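# Load tape into cart tray, park cart in yellow bay

## Task

Get the masking tape roll entirely inside the top tray of the utility cart, and move the cart into the yellow-taped bay so that all four of its wheels sit within the taped outline without touching the tape. The robot must not tip over or be left leaning, and the result only counts if it holds without the robot supporting anything at the end.

## Robot and tools

Robot: a Hello Robot Stretch 4, about 1.6 m tall. It has an omni-wheel base (rim no more than 0.23 m from the base origin), a lift on a vertical mast, one arm that telescopes forward, a three-joint wrist and a two-finger gripper. There is a single arm, so joint targets are given once, by name. Loose objects may occasionally get nudged by something outside the robot.

Frames: the base frame sits on the floor below the base centre, x ahead, y to the left, z up. hand_pose is reported in this frame for a point between the open fingertips; with all wrist joints at 0 its axes line up with the base frame, and the printed position may be slightly off. The odometry frame is where the base frame was when the scene began. base_odometry comes from wheel rotation only, so slip looks like travel; heading runs -3.142 to 3.142, positive to the left.

execute_actions(actions, cameras): actions is a list holding one action or none (empty just reports state and pictures). An action holds "base", "joints" or both, plus optional "pace" and "contact_limits"; or it holds only "end_of_arm". Everything in one action starts at once and may finish at different times.
- base: exactly one key, each a relative offset from where the base last reported itself, never an absolute pose. translate_m: straight drive in metres, forward positive, -2 to 2. strafe_m: sideways in metres, left positive, -2 to 2. rotate_rad: turn in place in radians, counter-clockwise positive, -3.2 to 3.2.
- joints: absolute target positions, keyed by name. lift_m 0 to 1.2 (m). arm_m 0 to 0.55 (m, extension). wrist_yaw_rad -1.134 to 4.276 (0 straight ahead, positive to the left, 3.14 tucked back; over 3.4 the arm may block). wrist_pitch_rad -1.117 to 4.259 (0 level, 1.57 pointing down). wrist_roll_rad -1.117 to 4.259 (0 fingers level, positive turns clockwise as seen from behind). gripper_m -0.038 to 0.141 (fingertip gap in m; negative means fingers pressing together). Done tolerances: lift and arm ±0.004, yaw and roll ±0.02, pitch ±0.05, gripper ±0.004. A joint target outside its range is clipped and executed, with a note; any other bad value or unknown key rejects the call and nothing moves.
- pace: "slow", "default", "fast" or "max"; base speeds 0.1/0.3/0.4/0.6 m/s and turn rates 1/2/3/4 rad/s. With the lift above 0.2 the base is slowed further, down to 0.3 m/s and 1 rad/s at lift 1.2.
- contact_limits: {"arm_m": value} from 0 (gentlest) to 0.75 (firmest); 0.5 if omitted.
- end_of_arm: "enable_torque" re-powers any wrist or gripper motor that shut off; it then holds in place.
cameras: list from head_camera, head_left_camera, head_right_camera, wrist_camera, or "all"; omitted/null/all gives every camera, [] gives none. The pictures line lists image order.
Joints or base not named in an action may still be driving toward an earlier target without status showing it.

wait(seconds): 0 to 10; commands nothing, returns state and images.
zoom_image(camera, region): enlarges part of that camera's latest full image; region [x0, y0, x1, y1] in pixels, top-left origin, at most 504 by 504.
finished_scene(scene): ends the current scene (integer, 1 to 2) and reports success; irreversible. Answering without any tool call ends everything.

Cameras: head_camera (420x560) on top of the mast, facing forward and downward; turn the base to aim it. head_left_camera and head_right_camera are fisheyes (420x672) either side of it, tilted further down, showing base and arm. wrist_camera (616x392) looks along the fingers, tips near the bottom of the image.

Result lines: base_status and joint_status describe how each commanded motion ended. "done" for the base means the wheels turned the commanded amount, slip or not. "off_target": stopped short and may still push. "contact_stop_at_<key>": blocked by something; the joint keeps its stopping point but lift, arm or wheels go slack (a slack lift can sag under load, slack wheels can roll). "limit_stop_at_<name>": a built-in limit intervened. "limit_stop_at_tilt": lean over 6 degrees; lift, arm and wheels go slack and ignore commands until the lean drops. "limit_stop_at_own_body": self-collision guard; moving away is fine, and lift and arm may go slack. "torque_fault": a wrist or gripper motor overloaded (e.g. gripper jammed against something or over about 2 kg held level) and went limp; send enable_torque. After a stop, time_out or fault the old target is dropped. If one call in a reply reports a stop, later motion, wait and finish calls in that reply are skipped. on_its_own lists things not commanded by the call; "held at" is the target being held. lidar_m: 12 ranges in metres, 30-degree sectors, first straight ahead, going counter-clockwise (4th left, 7th rear, 10th right); "-" means nothing seen or closer than 0.25 m; it sees from about 0.15 m up, so tabletops register, and may miss glass, thin legs and the rear. wrist_depth_mm: 7x7 grid of median depths from top-left, 100 to 2000 mm. turned_by_wheels vs turned_by_imu differing by over about 0.1 rad suggests a collision or slip; heading error is roughly their difference. base_tilt in degrees, forward and right positive, with a fixed bias up to about 1.5. motor_effort: percent of max, positive toward higher joint values, peak in brackets; wheel motors positive means turning right. Effort at rest outside its normal band hints at a load or contact.

Gripping: command a gap smaller than the object; going lower squeezes harder and pulls it toward the wrist. Neither the reading nor "done" proves a grasp; a firm squeeze appears in gripper effort. If fingertips stick on a surface, lift up. To unfold the wrist at start, send lift_m 0.4 with wrist_yaw_rad 0. Tilted-up and rolled wrist poses can trigger self-collision stops.

Avoid: driving or turning with over 1 kg held and arm_m above 0.2, especially fast; hard or high steady pushes and pulls (tipping risk); dropping objects, slamming, striking things hard. Leave the cart stable and not held when finishing.

Each tool is called after ">>>" as a command line: name --argument value for each argument, lists and objects as JSON in quotes; but a table of rows of numbers goes row by row, as --pt "numbers of a row", without its own name.

## Session

>>> execute_actions --actions '[]'

Scene clock: 0.00 s.
base_odometry: x=+0.000 y=+0.000 heading=+0.000 (m, m, rad; odometry frame)
turned_by_wheels: +0.000 (rad since the last result)
turned_by_imu: +0.000 (rad since the last result)
base_tilt: forward=-0.1 right=+0.3 (deg)
lidar_m: 2.00 2.01 2.26 1.00 0.93 2.13 1.44 1.46 1.98 0.86 0.86 0.98
base_status: not commanded
joint_positions: lift_m=+0.147 arm_m=-0.002 wrist_yaw_rad=+3.174 wrist_pitch_rad=-0.014 wrist_roll_rad=+0.004 gripper_m=+0.057
joint_status: not commanded
motor_effort: lift_m=+19 arm_m=+0 wrist_yaw_rad=-1 wrist_pitch_rad=-7 wrist_roll_rad=+2 gripper_m=-7 wheel_0=+0 wheel_1=+0 wheel_2=+0 (%)
hand_pose: x=-0.1224 y=+0.0780 z=+0.3298 quat_wxyz=(-0.016, +0.007, +0.002, +1.000) (m; base frame)
wrist_depth_mm: - 141 141 - - - - / - 107 139 1921 - - - / - 111 139 1983 - - - / 141 133 158 1921 - - - / 215 1808 1863 1863 - - - / 223 1336 198 1464 213 1576 1661 / 225 831 904 147 891 976 1025
pictures: head_camera, head_left_camera, head_right_camera, wrist_camera
Images, in order (width x height): head_camera 420x560, head_left_camera 420x672, head_right_camera 420x672, wrist_camera 616x392.

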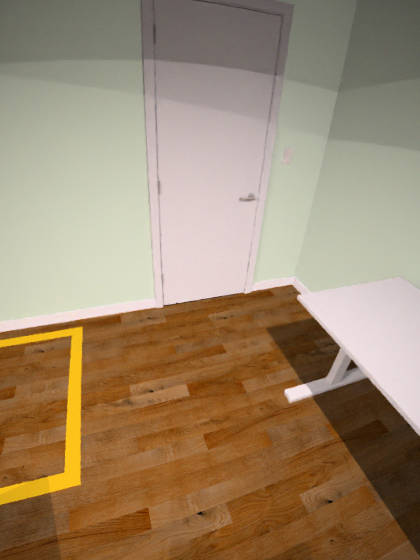

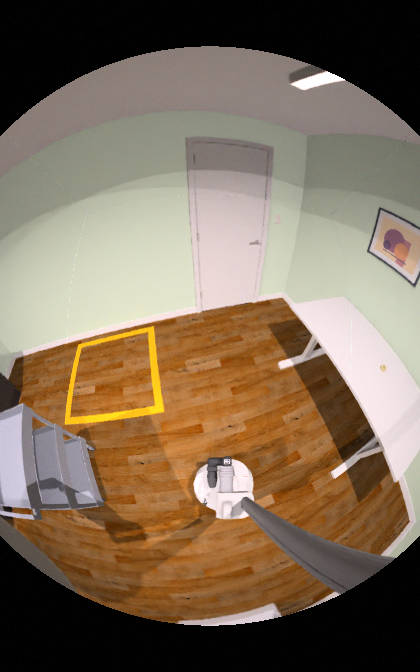

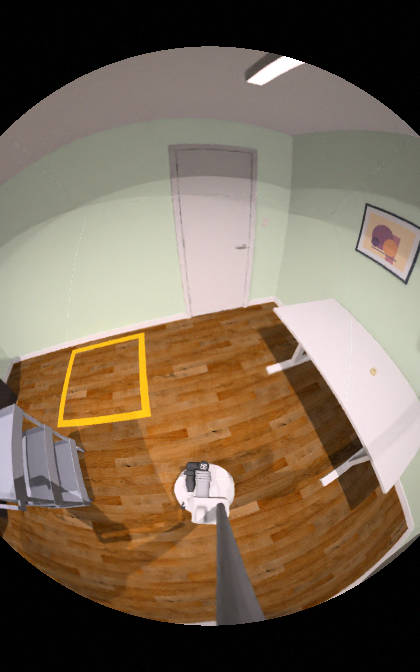

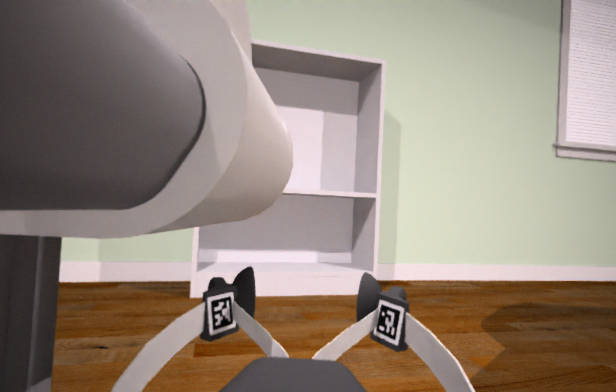

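>>> zoom_image --camera "head_right_camera" --region '[260, 280, 420, 500]'

>>> zoom_image --camera "head_left_camera" --region '[0, 310, 200, 560]'

Region (260, 280, 420, 500) of head_right_camera's 420x672 image, scaled by 2.291, with more detail than that image has; it fills the left 367 columns of this view, and the rest is white.

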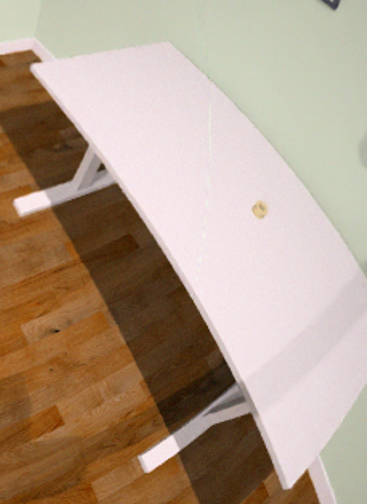

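Region (0, 310, 200, 560) of head_left_camera's 420x672 image, scaled by 2.016, with more detail than that image has; it fills the left 403 columns of this view, and the rest is white.

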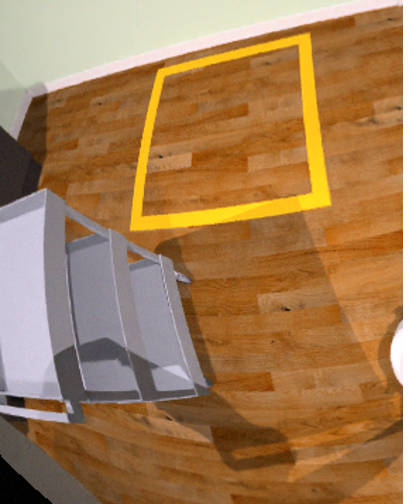

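>>> execute_actions --actions '[{"base": {"rotate_rad": -1.28}, "joints": {"lift_m": 0.95, "wrist_yaw_rad": 0, "gripper_m": 0.12}, "pace": "fast"}]'

Scene clock: 45.17 s.
base_odometry: x=+0.000 y=+0.000 heading=-1.280 (m, m, rad; odometry frame)
turned_by_wheels: -1.280 (rad since the last result)
turned_by_imu: -1.289 (rad since the last result)
base_tilt: forward=+0.0 right=+0.3 (deg)
lidar_m: 0.86 0.90 1.19 2.00 2.07 1.07 0.95 2.59 1.52 1.42 1.82 0.91
base_status: done
joint_positions: lift_m=+0.950 arm_m=-0.002 wrist_yaw_rad=+0.000 wrist_pitch_rad=-0.014 wrist_roll_rad=+0.004 gripper_m=+0.120
joint_status: all done
motor_effort: lift_m=+24(25) arm_m=+0(0) wrist_yaw_rad=-2(7) wrist_pitch_rad=-7(7) wrist_roll_rad=+1(1) gripper_m=+0(3) wheel_0=+0(8) wheel_1=-1(8) wheel_2=+0(10) (%)
hand_pose: x=+0.4573 y=-0.0873 z=+1.1319 quat_wxyz=(+1.000, +0.002, -0.007, +0.000) (m; base frame)
wrist_depth_mm: 1499 1464 1430 1499 1430 1464 1499 / 1464 1464 1464 1464 1464 1464 1464 / 1464 1464 1464 1464 1499 1430 1464 / 1499 1464 1464 1499 1464 1430 1430 / 1464 1464 1464 1430 1464 1430 1430 / 1430 1336 1366 1430 1464 1464 1397 / 1042 1008 1098 151 1098 1464 1430
pictures: head_camera, head_left_camera, head_right_camera, wrist_camera
Images, in order (width x height): head_camera 420x560, head_left_camera 420x672, head_right_camera 420x672, wrist_camera 616x392.

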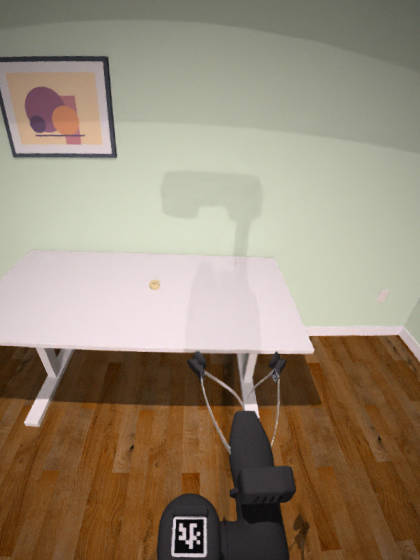

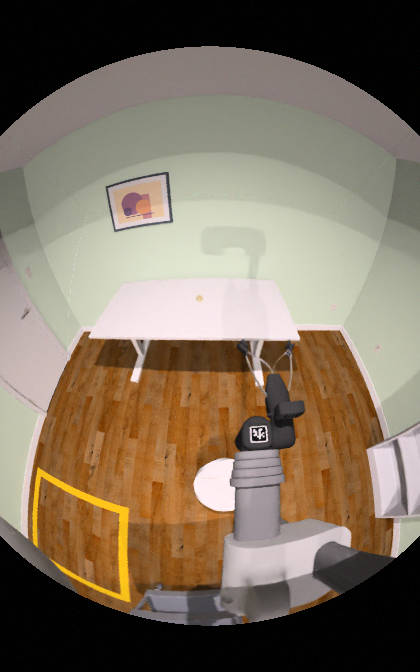

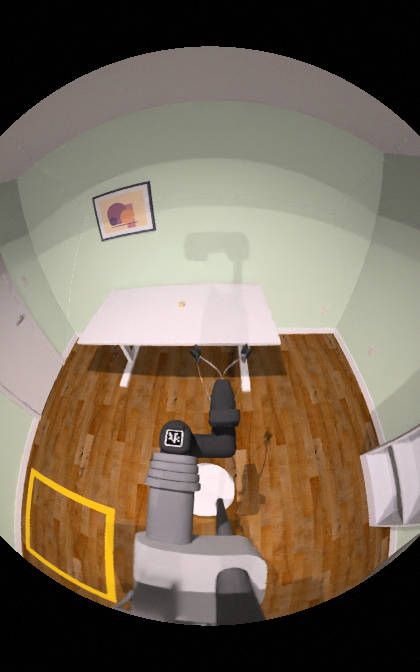

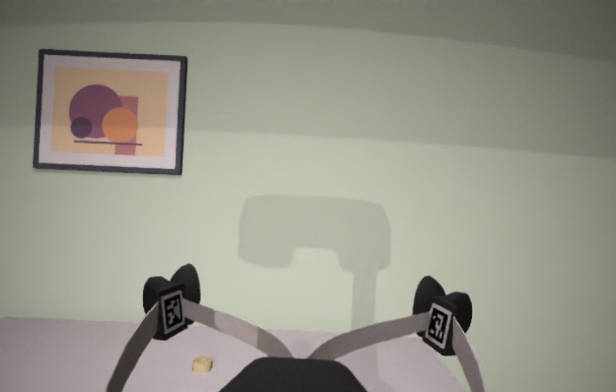

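>>> execute_actions --actions '[{"base": {"rotate_rad": 0.22}, "joints": {"lift_m": 1.0, "wrist_pitch_rad": 1.57}, "pace": "fast"}]'

Scene clock: 68.20 s.
base_odometry: x=+0.000 y=+0.000 heading=-1.060 (m, m, rad; odometry frame)
turned_by_wheels: +0.220 (rad since the last result)
turned_by_imu: +0.223 (rad since the last result)
base_tilt: forward=-0.1 right=+0.3 (deg)
lidar_m: 0.85 0.98 2.00 2.00 2.22 0.98 0.95 2.13 1.44 1.43 1.97 0.86
base_status: done
joint_positions: lift_m=+1.000 arm_m=-0.002 wrist_yaw_rad=+0.000 wrist_pitch_rad=+1.570 wrist_roll_rad=+0.004 gripper_m=+0.120
joint_status: all done
motor_effort: lift_m=+23(24) arm_m=+0(0) wrist_yaw_rad=-1(2) wrist_pitch_rad=-1(6) wrist_roll_rad=+2(2) gripper_m=+2(1) wheel_0=-1(5) wheel_1=+0(5) wheel_2=+0(2) (%)
hand_pose: x=+0.1691 y=-0.0874 z=+0.8894 quat_wxyz=(+0.707, +0.001, +0.707, -0.001) (m; base frame)
wrist_depth_mm: 1138 1160 1138 1160 1138 1138 1118 / 1138 1138 1138 1138 1138 1118 1118 / 1160 1160 1160 1118 1138 1118 1118 / 1160 1138 1138 1118 1138 1098 1098 / 1160 1138 917 917 1118 1118 1098 / 1160 1138 931 904 1118 1118 1118 / 1138 1138 1138 151 1118 1118 1118
pictures: head_camera, head_left_camera, head_right_camera, wrist_camera
Images, in order (width x height): head_camera 420x560, head_left_camera 420x672, head_right_camera 420x672, wrist_camera 616x392.

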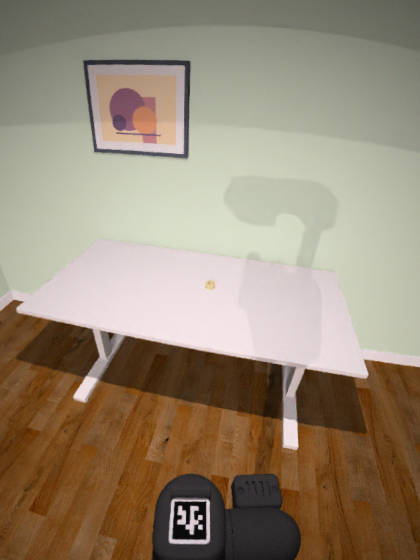

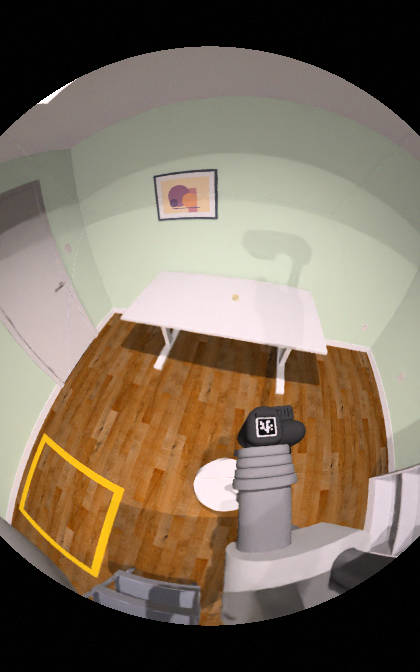

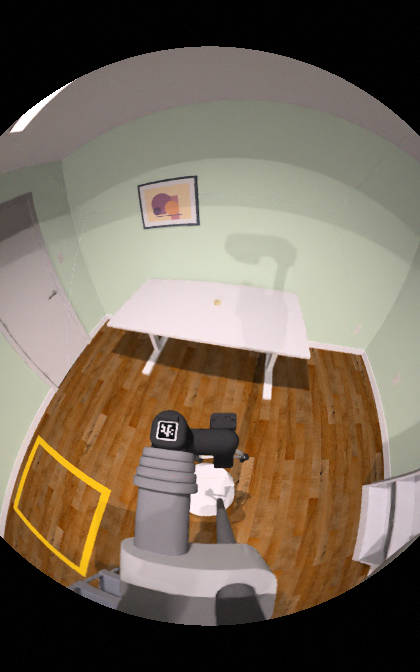

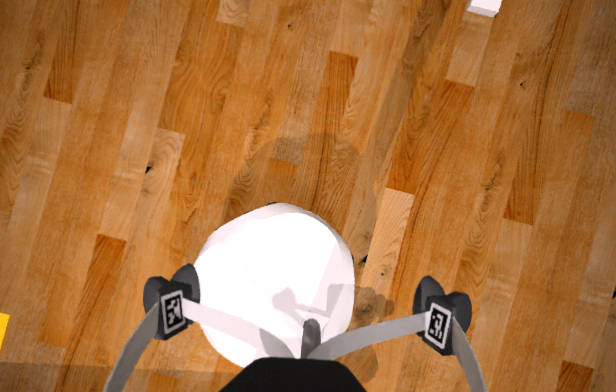

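>>> execute_actions --actions '[{"base": {"translate_m": 0.58}, "joints": {"arm_m": 0.44}, "pace": "fast"}]'

Scene clock: 79.43 s.
base_odometry: x=+0.284 y=-0.506 heading=-1.060 (m, m, rad; odometry frame)
turned_by_wheels: +0.000 (rad since the last result)
turned_by_imu: +0.000 (rad since the last result)
base_tilt: forward=+0.0 right=+0.3 (deg)
lidar_m: 0.29 0.34 0.52 1.87 2.11 1.60 1.54 1.92 1.66 0.66 0.35 0.29
base_status: done
joint_positions: lift_m=+1.000 arm_m=+0.439 wrist_yaw_rad=+0.000 wrist_pitch_rad=+1.570 wrist_roll_rad=+0.003 gripper_m=+0.120
joint_status: all done
motor_effort: lift_m=+23(23) arm_m=+8(10) wrist_yaw_rad=-1(1) wrist_pitch_rad=-1(0) wrist_roll_rad=+2(2) gripper_m=-1(1) wheel_0=+1(6) wheel_1=+0(3) wheel_2=+0(10) (%)
hand_pose: x=+0.6097 y=-0.0874 z=+0.8894 quat_wxyz=(+0.707, +0.001, +0.707, -0.001) (m; base frame)
wrist_depth_mm: 404 402 399 397 397 394 392 / 402 402 402 397 397 392 392 / 404 399 399 399 397 397 389 / 402 402 399 397 394 394 392 / 404 399 399 397 394 394 392 / 402 399 397 397 392 394 392 / 399 399 399 151 394 392 392
pictures: head_camera, head_left_camera, head_right_camera, wrist_camera
Images, in order (width x height): head_camera 420x560, head_left_camera 420x672, head_right_camera 420x672, wrist_camera 616x392.

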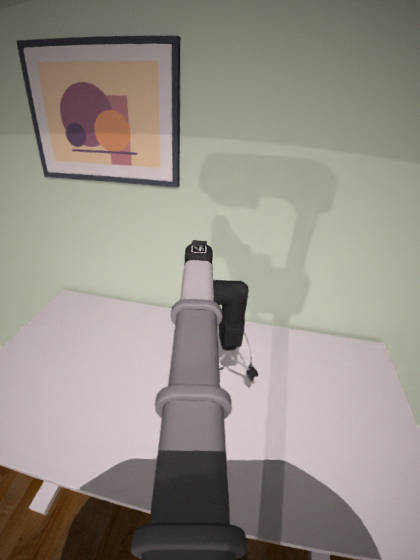

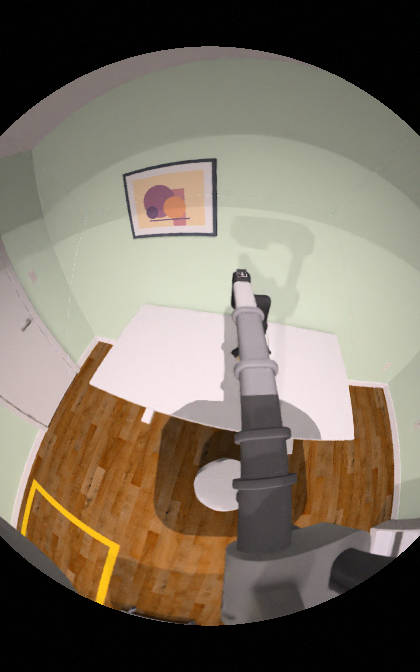

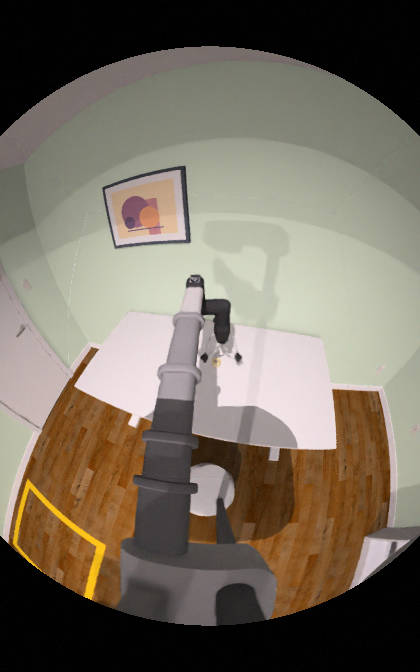

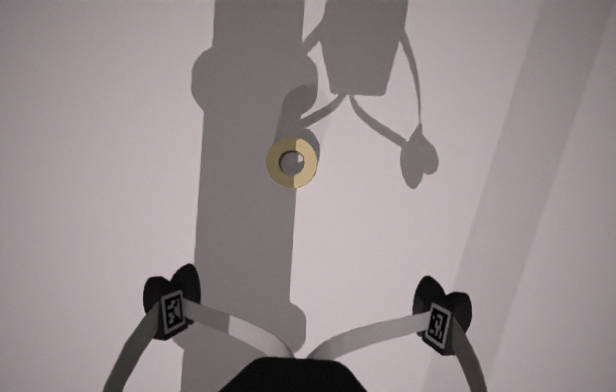

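>>> execute_actions --actions '[{"base": {"strafe_m": 0.02}, "joints": {"arm_m": 0.524, "lift_m": 0.9, "gripper_m": 0.1}, "pace": "fast"}]' --cameras '["head_right_camera", "wrist_camera"]'

Scene clock: 95.13 s.
base_odometry: x=+0.301 y=-0.496 heading=-1.060 (m, m, rad; odometry frame)
turned_by_wheels: +0.000 (rad since the last result)
turned_by_imu: +0.001 (rad since the last result)
base_tilt: forward=+0.0 right=+0.2 (deg)
lidar_m: 0.30 0.34 0.55 1.84 2.10 1.60 1.54 1.97 1.67 0.66 0.36 0.29
base_status: done
joint_positions: lift_m=+0.900 arm_m=+0.523 wrist_yaw_rad=+0.000 wrist_pitch_rad=+1.570 wrist_roll_rad=+0.003 gripper_m=+0.100
joint_status: all done
motor_effort: lift_m=+15(20) arm_m=+8(9) wrist_yaw_rad=-2(2) wrist_pitch_rad=+1(2) wrist_roll_rad=+1(2) gripper_m=-1(1) wheel_0=-1(8) wheel_1=-2(7) wheel_2=+0(1) (%)
hand_pose: x=+0.6937 y=-0.0874 z=+0.7901 quat_wxyz=(+0.707, +0.001, +0.707, -0.001) (m; base frame)
wrist_depth_mm: 303 300 298 298 296 294 293 / 301 298 298 297 296 294 293 / 301 300 300 296 296 294 293 / 303 300 297 296 296 294 293 / 301 298 298 296 296 293 294 / 300 298 216 297 216 291 293 / 301 297 297 148 296 293 293
pictures: head_right_camera, wrist_camera
Images, in order (width x height): head_right_camera 420x672, wrist_camera 616x392.

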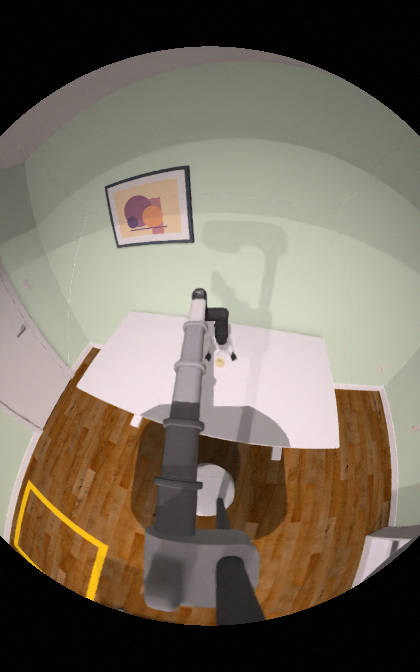

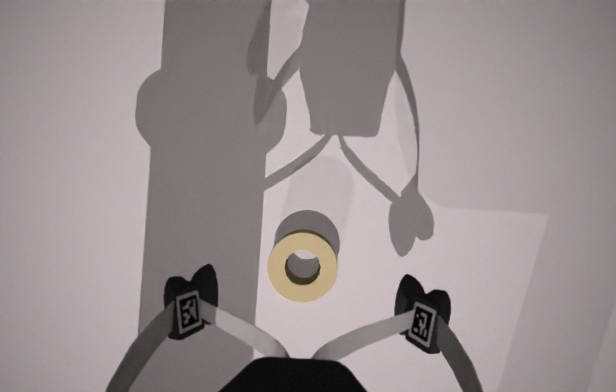

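>>> zoom_image --camera "wrist_camera" --region '[150, 200, 470, 392]'

>>> zoom_image --camera "head_right_camera" --region '[180, 290, 270, 390]'

Region (150, 200, 470, 392) of wrist_camera's 616x392 image, scaled by 1.575; it fills the top 302 rows of this view, and the rest is white.

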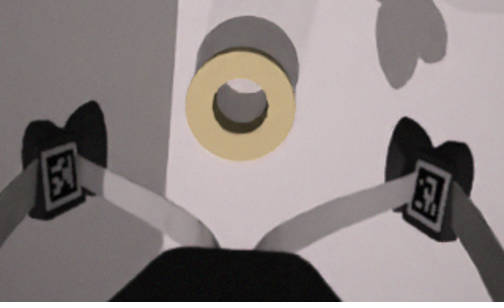

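Region (180, 290, 270, 390) of head_right_camera's 420x672 image, scaled by 5.040, with more detail than that image has; it fills the left 454 columns of this view, and the rest is white.

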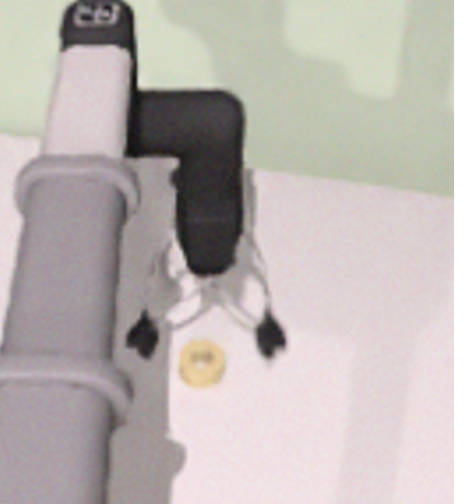

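>>> execute_actions --actions '[{"joints": {"arm_m": 0.527, "lift_m": 0.868, "gripper_m": 0.08}}]' --cameras '["head_right_camera", "wrist_camera"]'

Scene clock: 110.33 s.
base_odometry: x=+0.301 y=-0.496 heading=-1.060 (m, m, rad; odometry frame)
turned_by_wheels: +0.000 (rad since the last result)
turned_by_imu: +0.001 (rad since the last result)
base_tilt: forward=+0.0 right=+0.3 (deg)
lidar_m: 0.29 0.34 0.56 1.84 2.10 1.60 1.53 1.96 1.68 0.67 0.36 0.31
base_status: not commanded
joint_positions: lift_m=+0.868 arm_m=+0.525 wrist_yaw_rad=+0.000 wrist_pitch_rad=+1.570 wrist_roll_rad=+0.003 gripper_m=+0.080
joint_status: all done
motor_effort: lift_m=+14(14) arm_m=+9(7) wrist_yaw_rad=+0(0) wrist_pitch_rad=+0(1) wrist_roll_rad=+1(2) gripper_m=-1(5) wheel_0=-1(1) wheel_1=-2(2) wheel_2=-1(1) (%)
hand_pose: x=+0.6966 y=-0.0874 z=+0.7581 quat_wxyz=(+0.707, +0.001, +0.707, -0.001) (m; base frame)
wrist_depth_mm: 270 267 267 265 264 263 262 / 268 268 266 265 264 262 262 / 268 267 266 266 263 262 262 / 267 267 266 265 263 263 260 / 267 267 265 263 264 262 260 / 268 266 198 263 213 262 260 / 268 266 264 147 262 260 259
pictures: head_right_camera, wrist_camera
Images, in order (width x height): head_right_camera 420x672, wrist_camera 616x392.

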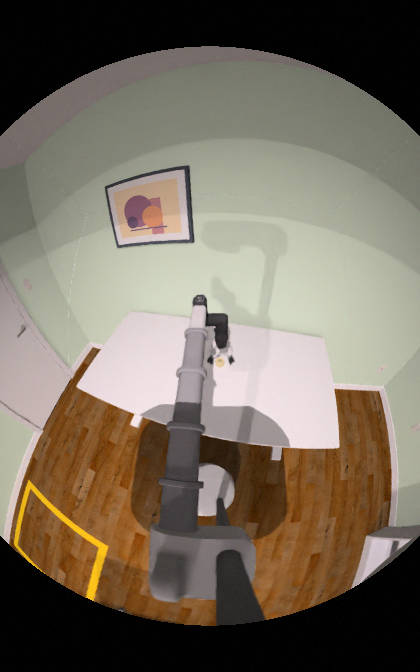

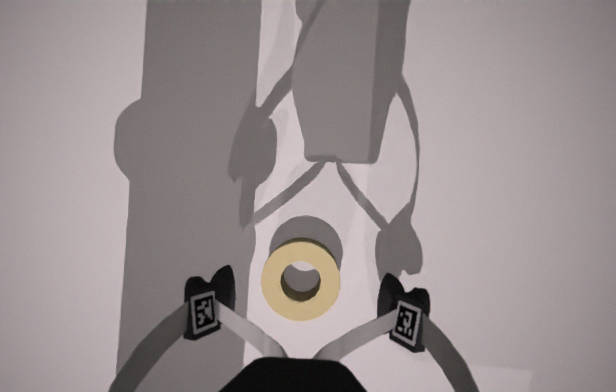

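>>> zoom_image --camera "wrist_camera" --region '[250, 180, 450, 360]'

Region (250, 180, 450, 360) of wrist_camera's 616x392 image, scaled by 2.520; it fills the top 454 rows of this view, and the rest is white.

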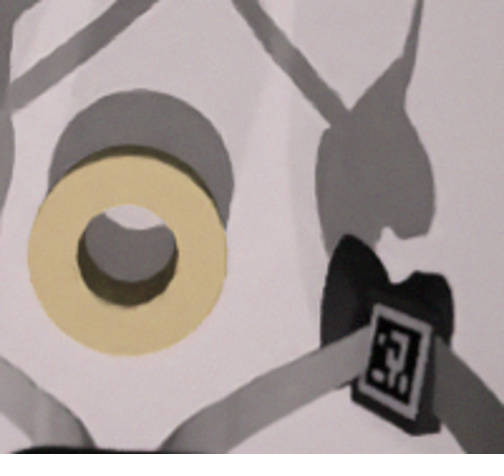

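>>> execute_actions --actions '[{"joints": {"arm_m": 0.529, "lift_m": 0.852, "gripper_m": 0.072}}]' --cameras '["head_right_camera", "wrist_camera"]'

Scene clock: 128.53 s.
base_odometry: x=+0.301 y=-0.496 heading=-1.060 (m, m, rad; odometry frame)
turned_by_wheels: +0.000 (rad since the last result)
turned_by_imu: +0.001 (rad since the last result)
base_tilt: forward=+0.0 right=+0.3 (deg)
lidar_m: 0.29 0.34 0.55 1.85 2.10 1.61 1.54 1.97 1.66 0.66 0.35 0.29
base_status: not commanded
joint_positions: lift_m=+0.852 arm_m=+0.527 wrist_yaw_rad=+0.000 wrist_pitch_rad=+1.570 wrist_roll_rad=+0.003 gripper_m=+0.072
joint_status: all done
motor_effort: lift_m=+14(14) arm_m=+9(9) wrist_yaw_rad=-2(2) wrist_pitch_rad=-1(1) wrist_roll_rad=+2(2) gripper_m=-2(1) wheel_0=-1(1) wheel_1=-2(2) wheel_2=-1(1) (%)
hand_pose: x=+0.6986 y=-0.0874 z=+0.7421 quat_wxyz=(+0.707, +0.001, +0.707, -0.001) (m; base frame)
wrist_depth_mm: 253 252 251 248 248 247 246 / 253 251 250 250 248 247 246 / 253 252 250 249 247 246 246 / 252 250 250 248 248 246 245 / 251 251 249 248 247 246 244 / 252 251 200 229 213 246 244 / 252 249 249 147 247 246 244
pictures: head_right_camera, wrist_camera
Images, in order (width x height): head_right_camera 420x672, wrist_camera 616x392.

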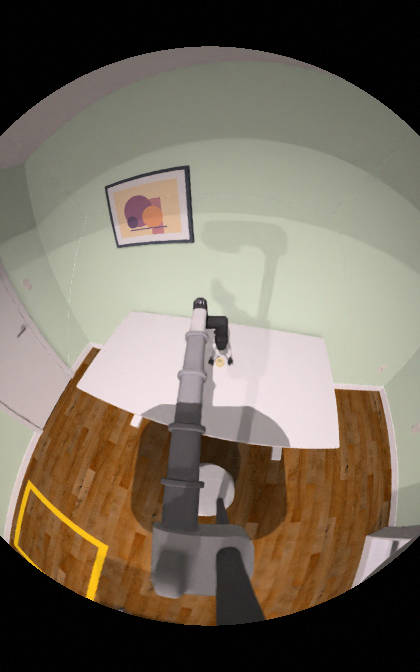

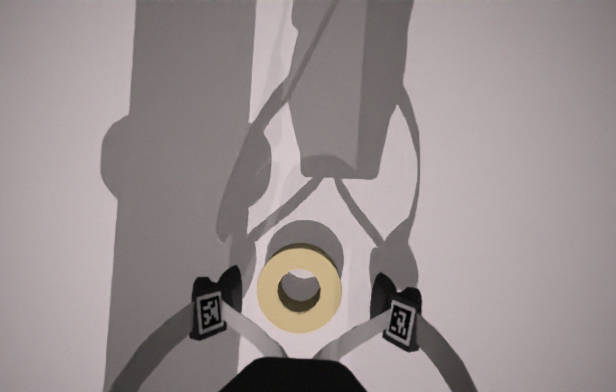

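>>> execute_actions --actions '[{"joints": {"lift_m": 0.838}, "pace": "slow"}]' --cameras '["head_right_camera", "wrist_camera"]'

Scene clock: 134.83 s.
base_odometry: x=+0.301 y=-0.496 heading=-1.060 (m, m, rad; odometry frame)
turned_by_wheels: +0.000 (rad since the last result)
turned_by_imu: +0.001 (rad since the last result)
base_tilt: forward=-0.1 right=+0.3 (deg)
lidar_m: 0.28 0.34 0.56 1.84 2.10 1.60 1.53 1.96 1.67 0.66 0.35 0.30
base_status: not commanded
joint_positions: lift_m=+0.844 arm_m=+0.527 wrist_yaw_rad=-0.001 wrist_pitch_rad=+1.574 wrist_roll_rad=+0.003 gripper_m=+0.072
joint_status: lift_m contact_stop (moved -0.009 of -0.014)
on_its_own: lift_m is slack since a contact_stop (your +0.838 is given up)
motor_effort: lift_m=+14(15) arm_m=+8(9) wrist_yaw_rad=+1(2) wrist_pitch_rad=-13(16) wrist_roll_rad=+2(2) gripper_m=-2(2) wheel_0=-1(1) wheel_1=-2(2) wheel_2=+0(1) (%)
hand_pose: x=+0.6973 y=-0.0874 z=+0.7335 quat_wxyz=(+0.706, +0.002, +0.708, -0.002) (m; base frame)
wrist_depth_mm: 250 248 246 246 246 244 244 / 249 248 247 246 245 243 242 / 248 247 246 246 244 243 242 / 249 247 246 244 243 243 242 / 248 247 245 243 243 243 241 / 247 246 202 220 211 242 241 / 247 246 245 153 243 241 242
pictures: head_right_camera, wrist_camera
Images, in order (width x height): head_right_camera 420x672, wrist_camera 616x392.

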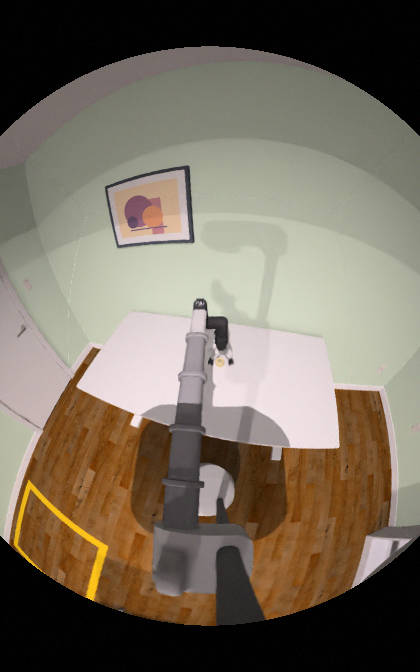

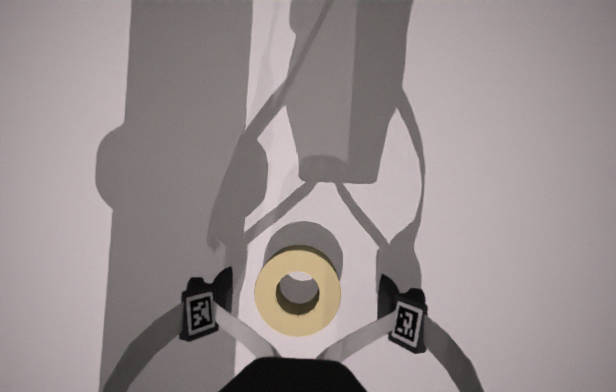

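>>> execute_actions --actions '[{"joints": {"lift_m": 0.855}}]' --cameras '[]'

>>> execute_actions --actions '[{"joints": {"gripper_m": 0.015}}]' --cameras '["head_right_camera", "wrist_camera"]'

Scene clock: 140.57 s.
base_odometry: x=+0.301 y=-0.496 heading=-1.060 (m, m, rad; odometry frame)
turned_by_wheels: +0.000 (rad since the last result)
turned_by_imu: +0.001 (rad since the last result)
base_tilt: forward=-0.1 right=+0.3 (deg)
lidar_m: 0.29 0.34 0.54 1.84 2.10 1.59 1.52 1.95 1.68 0.65 0.36 0.30
base_status: not commanded
joint_positions: lift_m=+0.855 arm_m=+0.527 wrist_yaw_rad=+0.000 wrist_pitch_rad=+1.570 wrist_roll_rad=+0.003 gripper_m=+0.072
joint_status: all done
motor_effort: lift_m=+24(24) arm_m=+9(9) wrist_yaw_rad=+0(2) wrist_pitch_rad=-2(8) wrist_roll_rad=+2(2) gripper_m=-3(4) wheel_0=+0(1) wheel_1=-2(2) wheel_2=-1(0) (%)
hand_pose: x=+0.6985 y=-0.0874 z=+0.7443 quat_wxyz=(+0.707, +0.001, +0.707, -0.001) (m; base frame)
wrist_depth_mm: 255 253 253 251 250 248 248 / 255 253 252 251 250 248 248 / 254 253 252 250 250 247 247 / 254 253 251 252 249 249 247 / 254 252 251 250 248 249 247 / 253 252 201 229 213 248 247 / 253 252 252 147 248 247 246
pictures: none
No camera images: the call's "cameras" was empty. Leave "cameras" out to get every camera's image.

Scene clock: 141.93 s.
base_odometry: x=+0.301 y=-0.496 heading=-1.060 (m, m, rad; odometry frame)
turned_by_wheels: +0.000 (rad since the last result)
turned_by_imu: +0.000 (rad since the last result)
base_tilt: forward=+0.0 right=+0.3 (deg)
lidar_m: 0.29 0.33 0.56 1.85 2.09 1.60 1.54 1.98 1.66 0.66 0.35 0.30
base_status: not commanded
joint_positions: lift_m=+0.855 arm_m=+0.527 wrist_yaw_rad=+0.000 wrist_pitch_rad=+1.570 wrist_roll_rad=+0.003 gripper_m=+0.015
joint_status: all done
motor_effort: lift_m=+24(24) arm_m=+9(9) wrist_yaw_rad=+0(0) wrist_pitch_rad=-2(1) wrist_roll_rad=+1(2) gripper_m=-21(22) wheel_0=-1(0) wheel_1=-2(1) wheel_2=-1(1) (%)
hand_pose: x=+0.6985 y=-0.0874 z=+0.7443 quat_wxyz=(+0.707, +0.001, +0.707, -0.001) (m; base frame)
wrist_depth_mm: 255 253 252 251 248 249 247 / 255 253 253 251 250 248 248 / 254 253 252 252 250 249 247 / 254 254 252 251 249 248 248 / 253 252 251 250 249 249 247 / 253 252 195 217 210 248 247 / 254 252 251 248 248 247 246
pictures: head_right_camera, wrist_camera
Images, in order (width x height): head_right_camera 420x672, wrist_camera 616x392.

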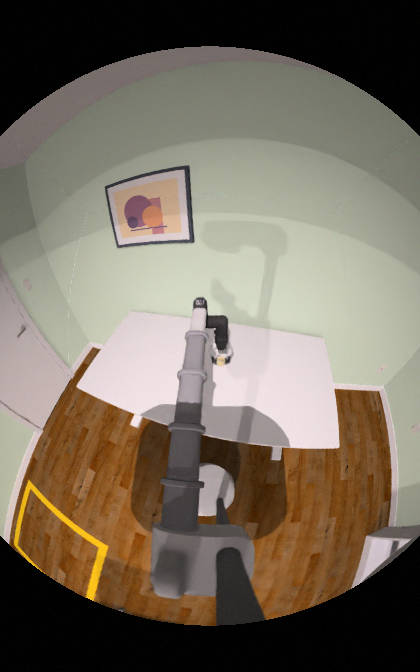

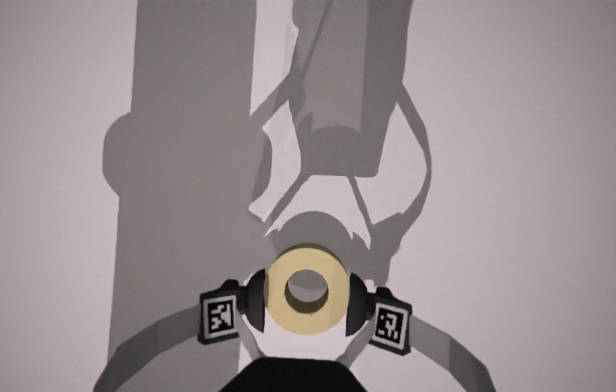

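>>> execute_actions --actions '[{"base": {"translate_m": -0.88}, "joints": {"lift_m": 0.9, "arm_m": 0.02}, "pace": "fast"}]' --cameras '["wrist_camera"]'

Scene clock: 163.27 s.
base_odometry: x=-0.129 y=+0.272 heading=-1.060 (m, m, rad; odometry frame)
turned_by_wheels: +0.000 (rad since the last result)
turned_by_imu: +0.004 (rad since the last result)
base_tilt: forward=-0.1 right=+0.3 (deg)
lidar_m: 1.15 1.31 2.04 2.04 0.92 0.67 0.64 2.10 1.42 1.41 1.96 1.16
base_status: done
joint_positions: lift_m=+0.900 arm_m=+0.021 wrist_yaw_rad=+0.000 wrist_pitch_rad=+1.570 wrist_roll_rad=+0.004 gripper_m=+0.015
joint_status: all done
motor_effort: lift_m=+23(28) arm_m=-8(9) wrist_yaw_rad=-1(0) wrist_pitch_rad=-2(0) wrist_roll_rad=+2(1) gripper_m=-20(18) wheel_0=+0(6) wheel_1=+0(6) wheel_2=-1(13) (%)
hand_pose: x=+0.1926 y=-0.0874 z=+0.7894 quat_wxyz=(+0.707, +0.001, +0.707, -0.001) (m; base frame)
wrist_depth_mm: 1060 1060 1042 1042 1025 1008 1025 / 1042 1025 1025 1042 1025 1008 1008 / 1042 1042 1025 1042 1042 1025 1008 / 1060 1042 1042 1025 1025 1025 1008 / 1042 1042 809 809 1025 1008 1008 / 1042 1042 195 218 211 1025 991 / 1025 1025 809 820 1025 1025 991
pictures: wrist_camera
Images, in order (width x height): wrist_camera 616x392.

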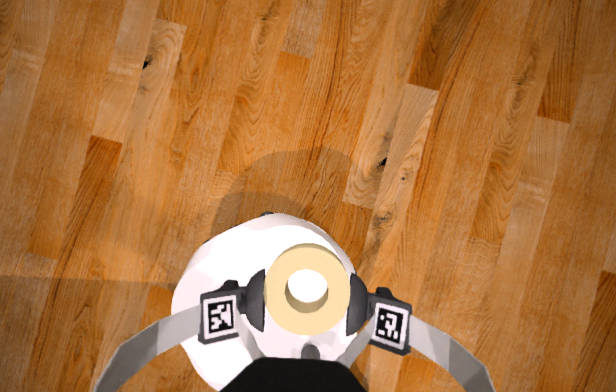

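>>> execute_actions --actions '[{"base": {"rotate_rad": 2.85}, "joints": {"lift_m": 1.12}}]'

Scene clock: 170.40 s.
base_odometry: x=-0.129 y=+0.272 heading=+1.790 (m, m, rad; odometry frame)
turned_by_wheels: +2.850 (rad since the last result)
turned_by_imu: +2.874 (rad since the last result)
base_tilt: forward=+0.0 right=+0.3 (deg)
lidar_m: 0.63 2.22 1.85 1.40 1.42 1.25 1.14 1.19 1.55 2.03 2.06 0.77
base_status: done
joint_positions: lift_m=+1.120 arm_m=+0.022 wrist_yaw_rad=+0.000 wrist_pitch_rad=+1.570 wrist_roll_rad=+0.004 gripper_m=+0.015
joint_status: all done
motor_effort: lift_m=+24(23) arm_m=-9(8) wrist_yaw_rad=+0(0) wrist_pitch_rad=-3(1) wrist_roll_rad=+2(2) gripper_m=-18(23) wheel_0=+1(6) wheel_1=-1(7) wheel_2=+1(8) (%)
hand_pose: x=+0.1926 y=-0.0874 z=+1.0093 quat_wxyz=(+0.707, +0.001, +0.707, -0.001) (m; base frame)
wrist_depth_mm: 1281 1281 1281 1098 1182 1255 1255 / 1281 1281 1255 1281 1281 1255 1255 / 1281 1281 1281 1229 1229 1255 1229 / 1281 1281 1255 1255 1255 1255 1229 / 1281 1281 1042 1042 1229 1229 1229 / 1281 1281 193 218 210 1255 1229 / 1281 1255 1229 820 1229 1255 1229
pictures: head_camera, head_left_camera, head_right_camera, wrist_camera
Images, in order (width x height): head_camera 420x560, head_left_camera 420x672, head_right_camera 420x672, wrist_camera 616x392.

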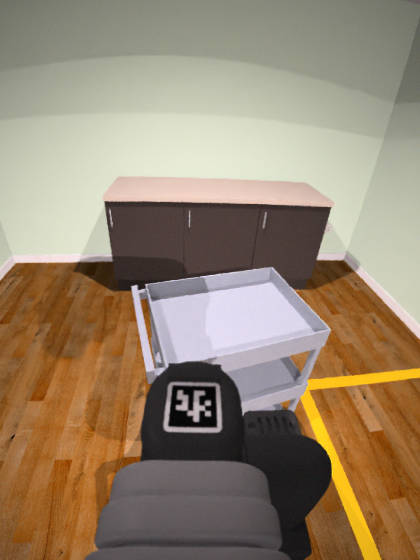

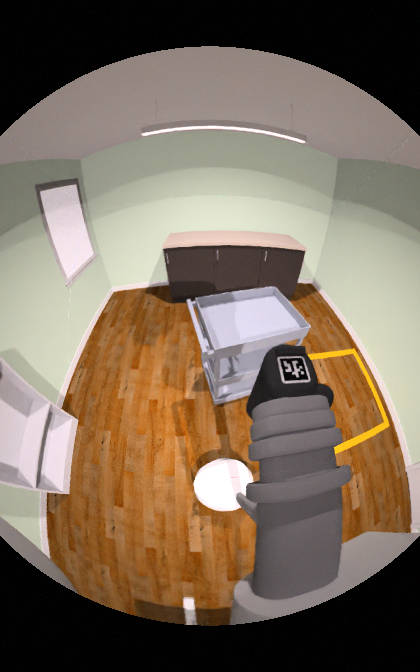

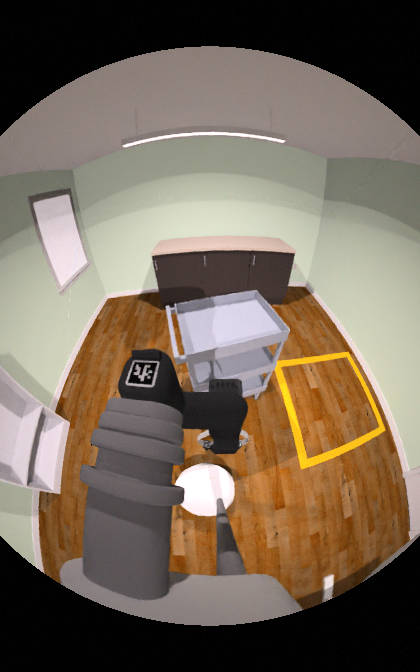

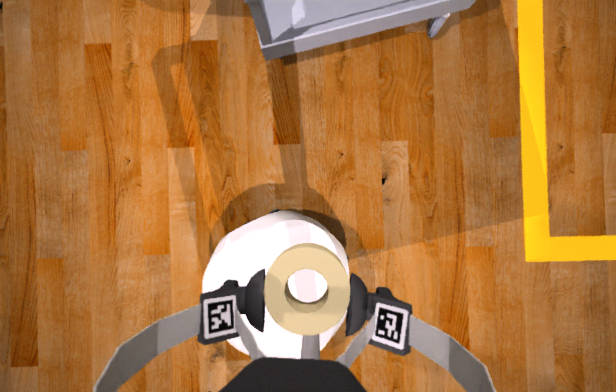

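>>> zoom_image --camera "head_camera" --region '[110, 250, 360, 440]'

>>> zoom_image --camera "wrist_camera" --region '[220, 0, 616, 280]'

>>> zoom_image --camera "head_right_camera" --region '[160, 270, 400, 480]'

Region (110, 250, 360, 440) of head_camera's 420x560 image, scaled by 2.016, with more detail than that image has; it fills the top 383 rows of this view, and the rest is white.

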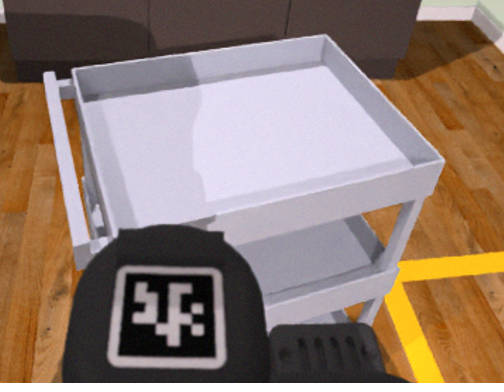

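Region (220, 0, 616, 280) of wrist_camera's 616x392 image, scaled by 1.273; it fills the top 356 rows of this view, and the rest is white.

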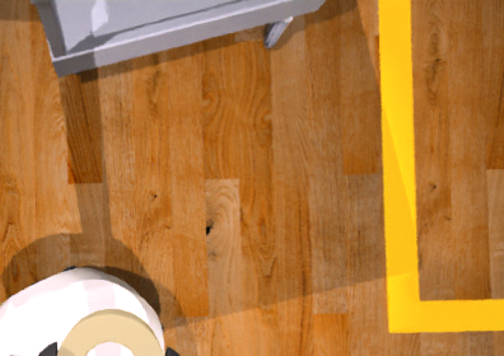

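Region (160, 270, 400, 480) of head_right_camera's 420x672 image, scaled by 2.100, with more detail than that image has; it fills the top 441 rows of this view, and the rest is white.

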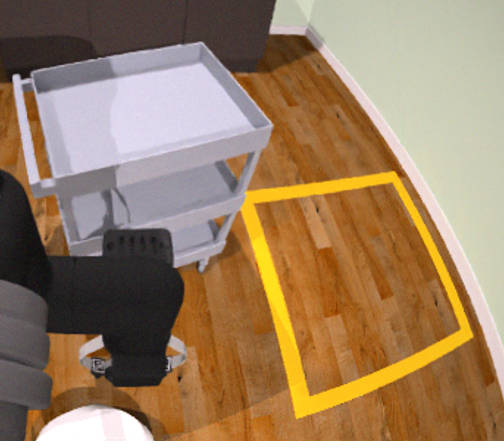

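>>> zoom_image --camera "head_left_camera" --region '[170, 280, 320, 420]'

Region (170, 280, 320, 420) of head_left_camera's 420x672 image, scaled by 3.360, with more detail than that image has; it fills the top 470 rows of this view, and the rest is white.

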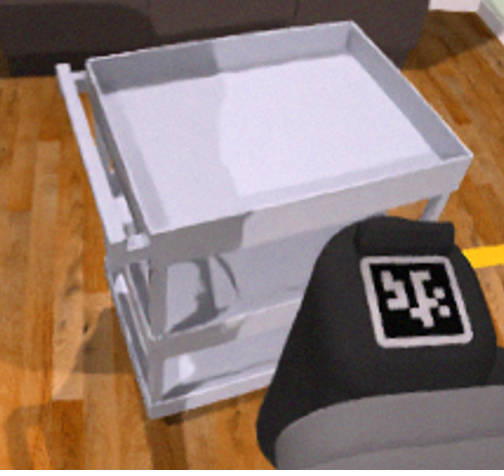

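>>> execute_actions --actions '[{"base": {"rotate_rad": -0.22}, "joints": {"lift_m": 1.04, "arm_m": 0.2}, "pace": "fast"}]' --cameras '[]'

>>> execute_actions --actions '[{"base": {"translate_m": 0.35}, "joints": {"arm_m": 0.48}}]'

Scene clock: 291.77 s.
base_odometry: x=-0.129 y=+0.272 heading=+1.570 (m, m, rad; odometry frame)
turned_by_wheels: -0.220 (rad since the last result)
turned_by_imu: -0.220 (rad since the last result)
base_tilt: forward=+0.0 right=+0.3 (deg)
lidar_m: 0.67 0.63 2.07 1.41 1.39 1.96 1.16 1.17 1.32 2.04 2.03 0.91
base_status: done
joint_positions: lift_m=+1.040 arm_m=+0.199 wrist_yaw_rad=+0.000 wrist_pitch_rad=+1.570 wrist_roll_rad=+0.004 gripper_m=+0.015
joint_status: all done
motor_effort: lift_m=+15(20) arm_m=+8(10) wrist_yaw_rad=-2(1) wrist_pitch_rad=+0(1) wrist_roll_rad=+1(1) gripper_m=-21(22) wheel_0=+3(5) wheel_1=+0(5) wheel_2=+2(1) (%)
hand_pose: x=+0.3697 y=-0.0874 z=+0.9301 quat_wxyz=(+0.707, +0.001, +0.707, -0.001) (m; base frame)
wrist_depth_mm: 1182 699 699 1025 1160 1160 1160 / 1182 1182 1025 1160 1182 1160 1160 / 1182 1160 1205 1182 1160 1182 1160 / 1205 1182 1160 1160 1182 1160 1160 / 1182 1160 1205 1160 1205 1160 1160 / 1205 1182 195 217 210 1160 1138 / 1229 1160 946 931 1160 1160 1160
pictures: none
No camera images: the call's "cameras" was empty. Leave "cameras" out to get every camera's image.

Scene clock: 294.43 s.
base_odometry: x=-0.129 y=+0.622 heading=+1.570 (m, m, rad; odometry frame)
turned_by_wheels: +0.000 (rad since the last result)
turned_by_imu: +0.000 (rad since the last result)
base_tilt: forward=+0.0 right=+0.2 (deg)
lidar_m: 0.35 0.32 0.34 1.53 1.52 2.08 1.49 1.50 1.72 1.93 1.92 0.48
base_status: done
joint_positions: lift_m=+1.040 arm_m=+0.478 wrist_yaw_rad=+0.000 wrist_pitch_rad=+1.570 wrist_roll_rad=+0.004 gripper_m=+0.015
joint_status: all done
motor_effort: lift_m=+15(15) arm_m=+8(10) wrist_yaw_rad=-1(1) wrist_pitch_rad=+0(0) wrist_roll_rad=+2(2) gripper_m=-19(23) wheel_0=+0(6) wheel_1=+1(5) wheel_2=+2(8) (%)
hand_pose: x=+0.6497 y=-0.0874 z=+0.9301 quat_wxyz=(+0.707, +0.001, +0.707, -0.001) (m; base frame)
wrist_depth_mm: 319 364 366 364 362 1160 1138 / 370 368 366 364 362 1160 1138 / 370 368 364 364 362 1138 1160 / 370 366 366 362 362 1160 1160 / 370 366 364 364 359 359 1138 / 368 366 193 217 211 359 1160 / 366 366 364 362 362 355 1138
pictures: head_camera, head_left_camera, head_right_camera, wrist_camera
Images, in order (width x height): head_camera 420x560, head_left_camera 420x672, head_right_camera 420x672, wrist_camera 616x392.

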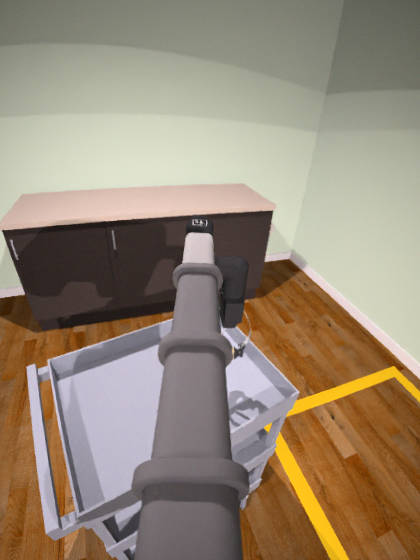

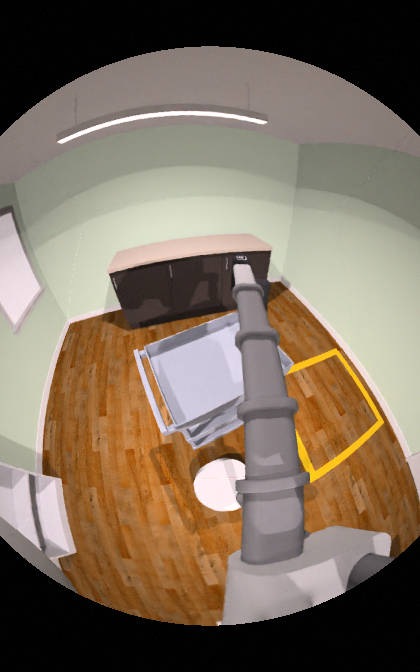

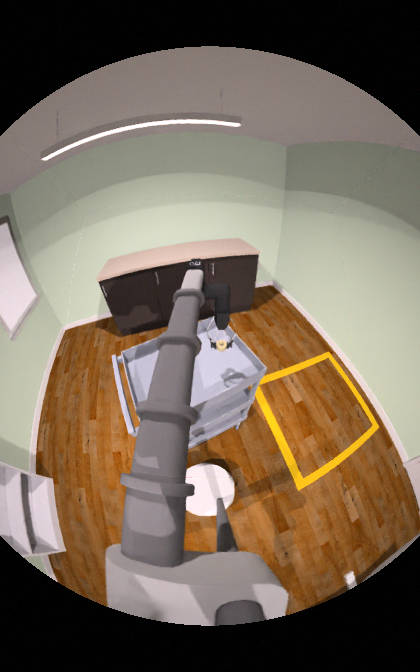

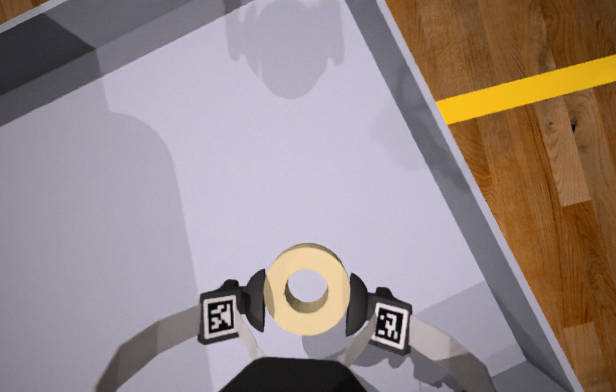

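>>> execute_actions --actions '[{"joints": {"lift_m": 0.929}}]' --cameras '["wrist_camera"]'

Scene clock: 301.93 s.
base_odometry: x=-0.129 y=+0.622 heading=+1.570 (m, m, rad; odometry frame)
turned_by_wheels: +0.000 (rad since the last result)
turned_by_imu: +0.001 (rad since the last result)
base_tilt: forward=+0.0 right=+0.2 (deg)
lidar_m: 0.35 0.32 0.36 1.52 1.51 2.08 1.50 1.50 1.73 1.94 1.93 0.49
base_status: not commanded
joint_positions: lift_m=+0.929 arm_m=+0.479 wrist_yaw_rad=+0.000 wrist_pitch_rad=+1.570 wrist_roll_rad=+0.004 gripper_m=+0.015
joint_status: all done
motor_effort: lift_m=+14(14) arm_m=+8(8) wrist_yaw_rad=-1(1) wrist_pitch_rad=-1(1) wrist_roll_rad=+2(1) gripper_m=-23(19) wheel_0=+0(0) wheel_1=+1(1) wheel_2=+2(2) (%)
hand_pose: x=+0.6497 y=-0.0874 z=+0.8191 quat_wxyz=(+0.707, +0.001, +0.707, -0.001) (m; base frame)
wrist_depth_mm: 256 255 254 252 251 202 1060 / 256 254 254 252 251 207 1042 / 255 253 252 252 250 235 1042 / 254 255 253 252 251 250 206 / 255 254 252 251 250 249 221 / 255 254 194 218 209 249 247 / 256 253 252 250 249 249 247
pictures: wrist_camera
Images, in order (width x height): wrist_camera 616x392.

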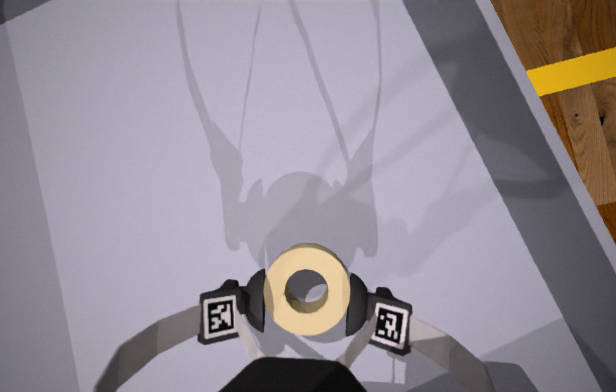

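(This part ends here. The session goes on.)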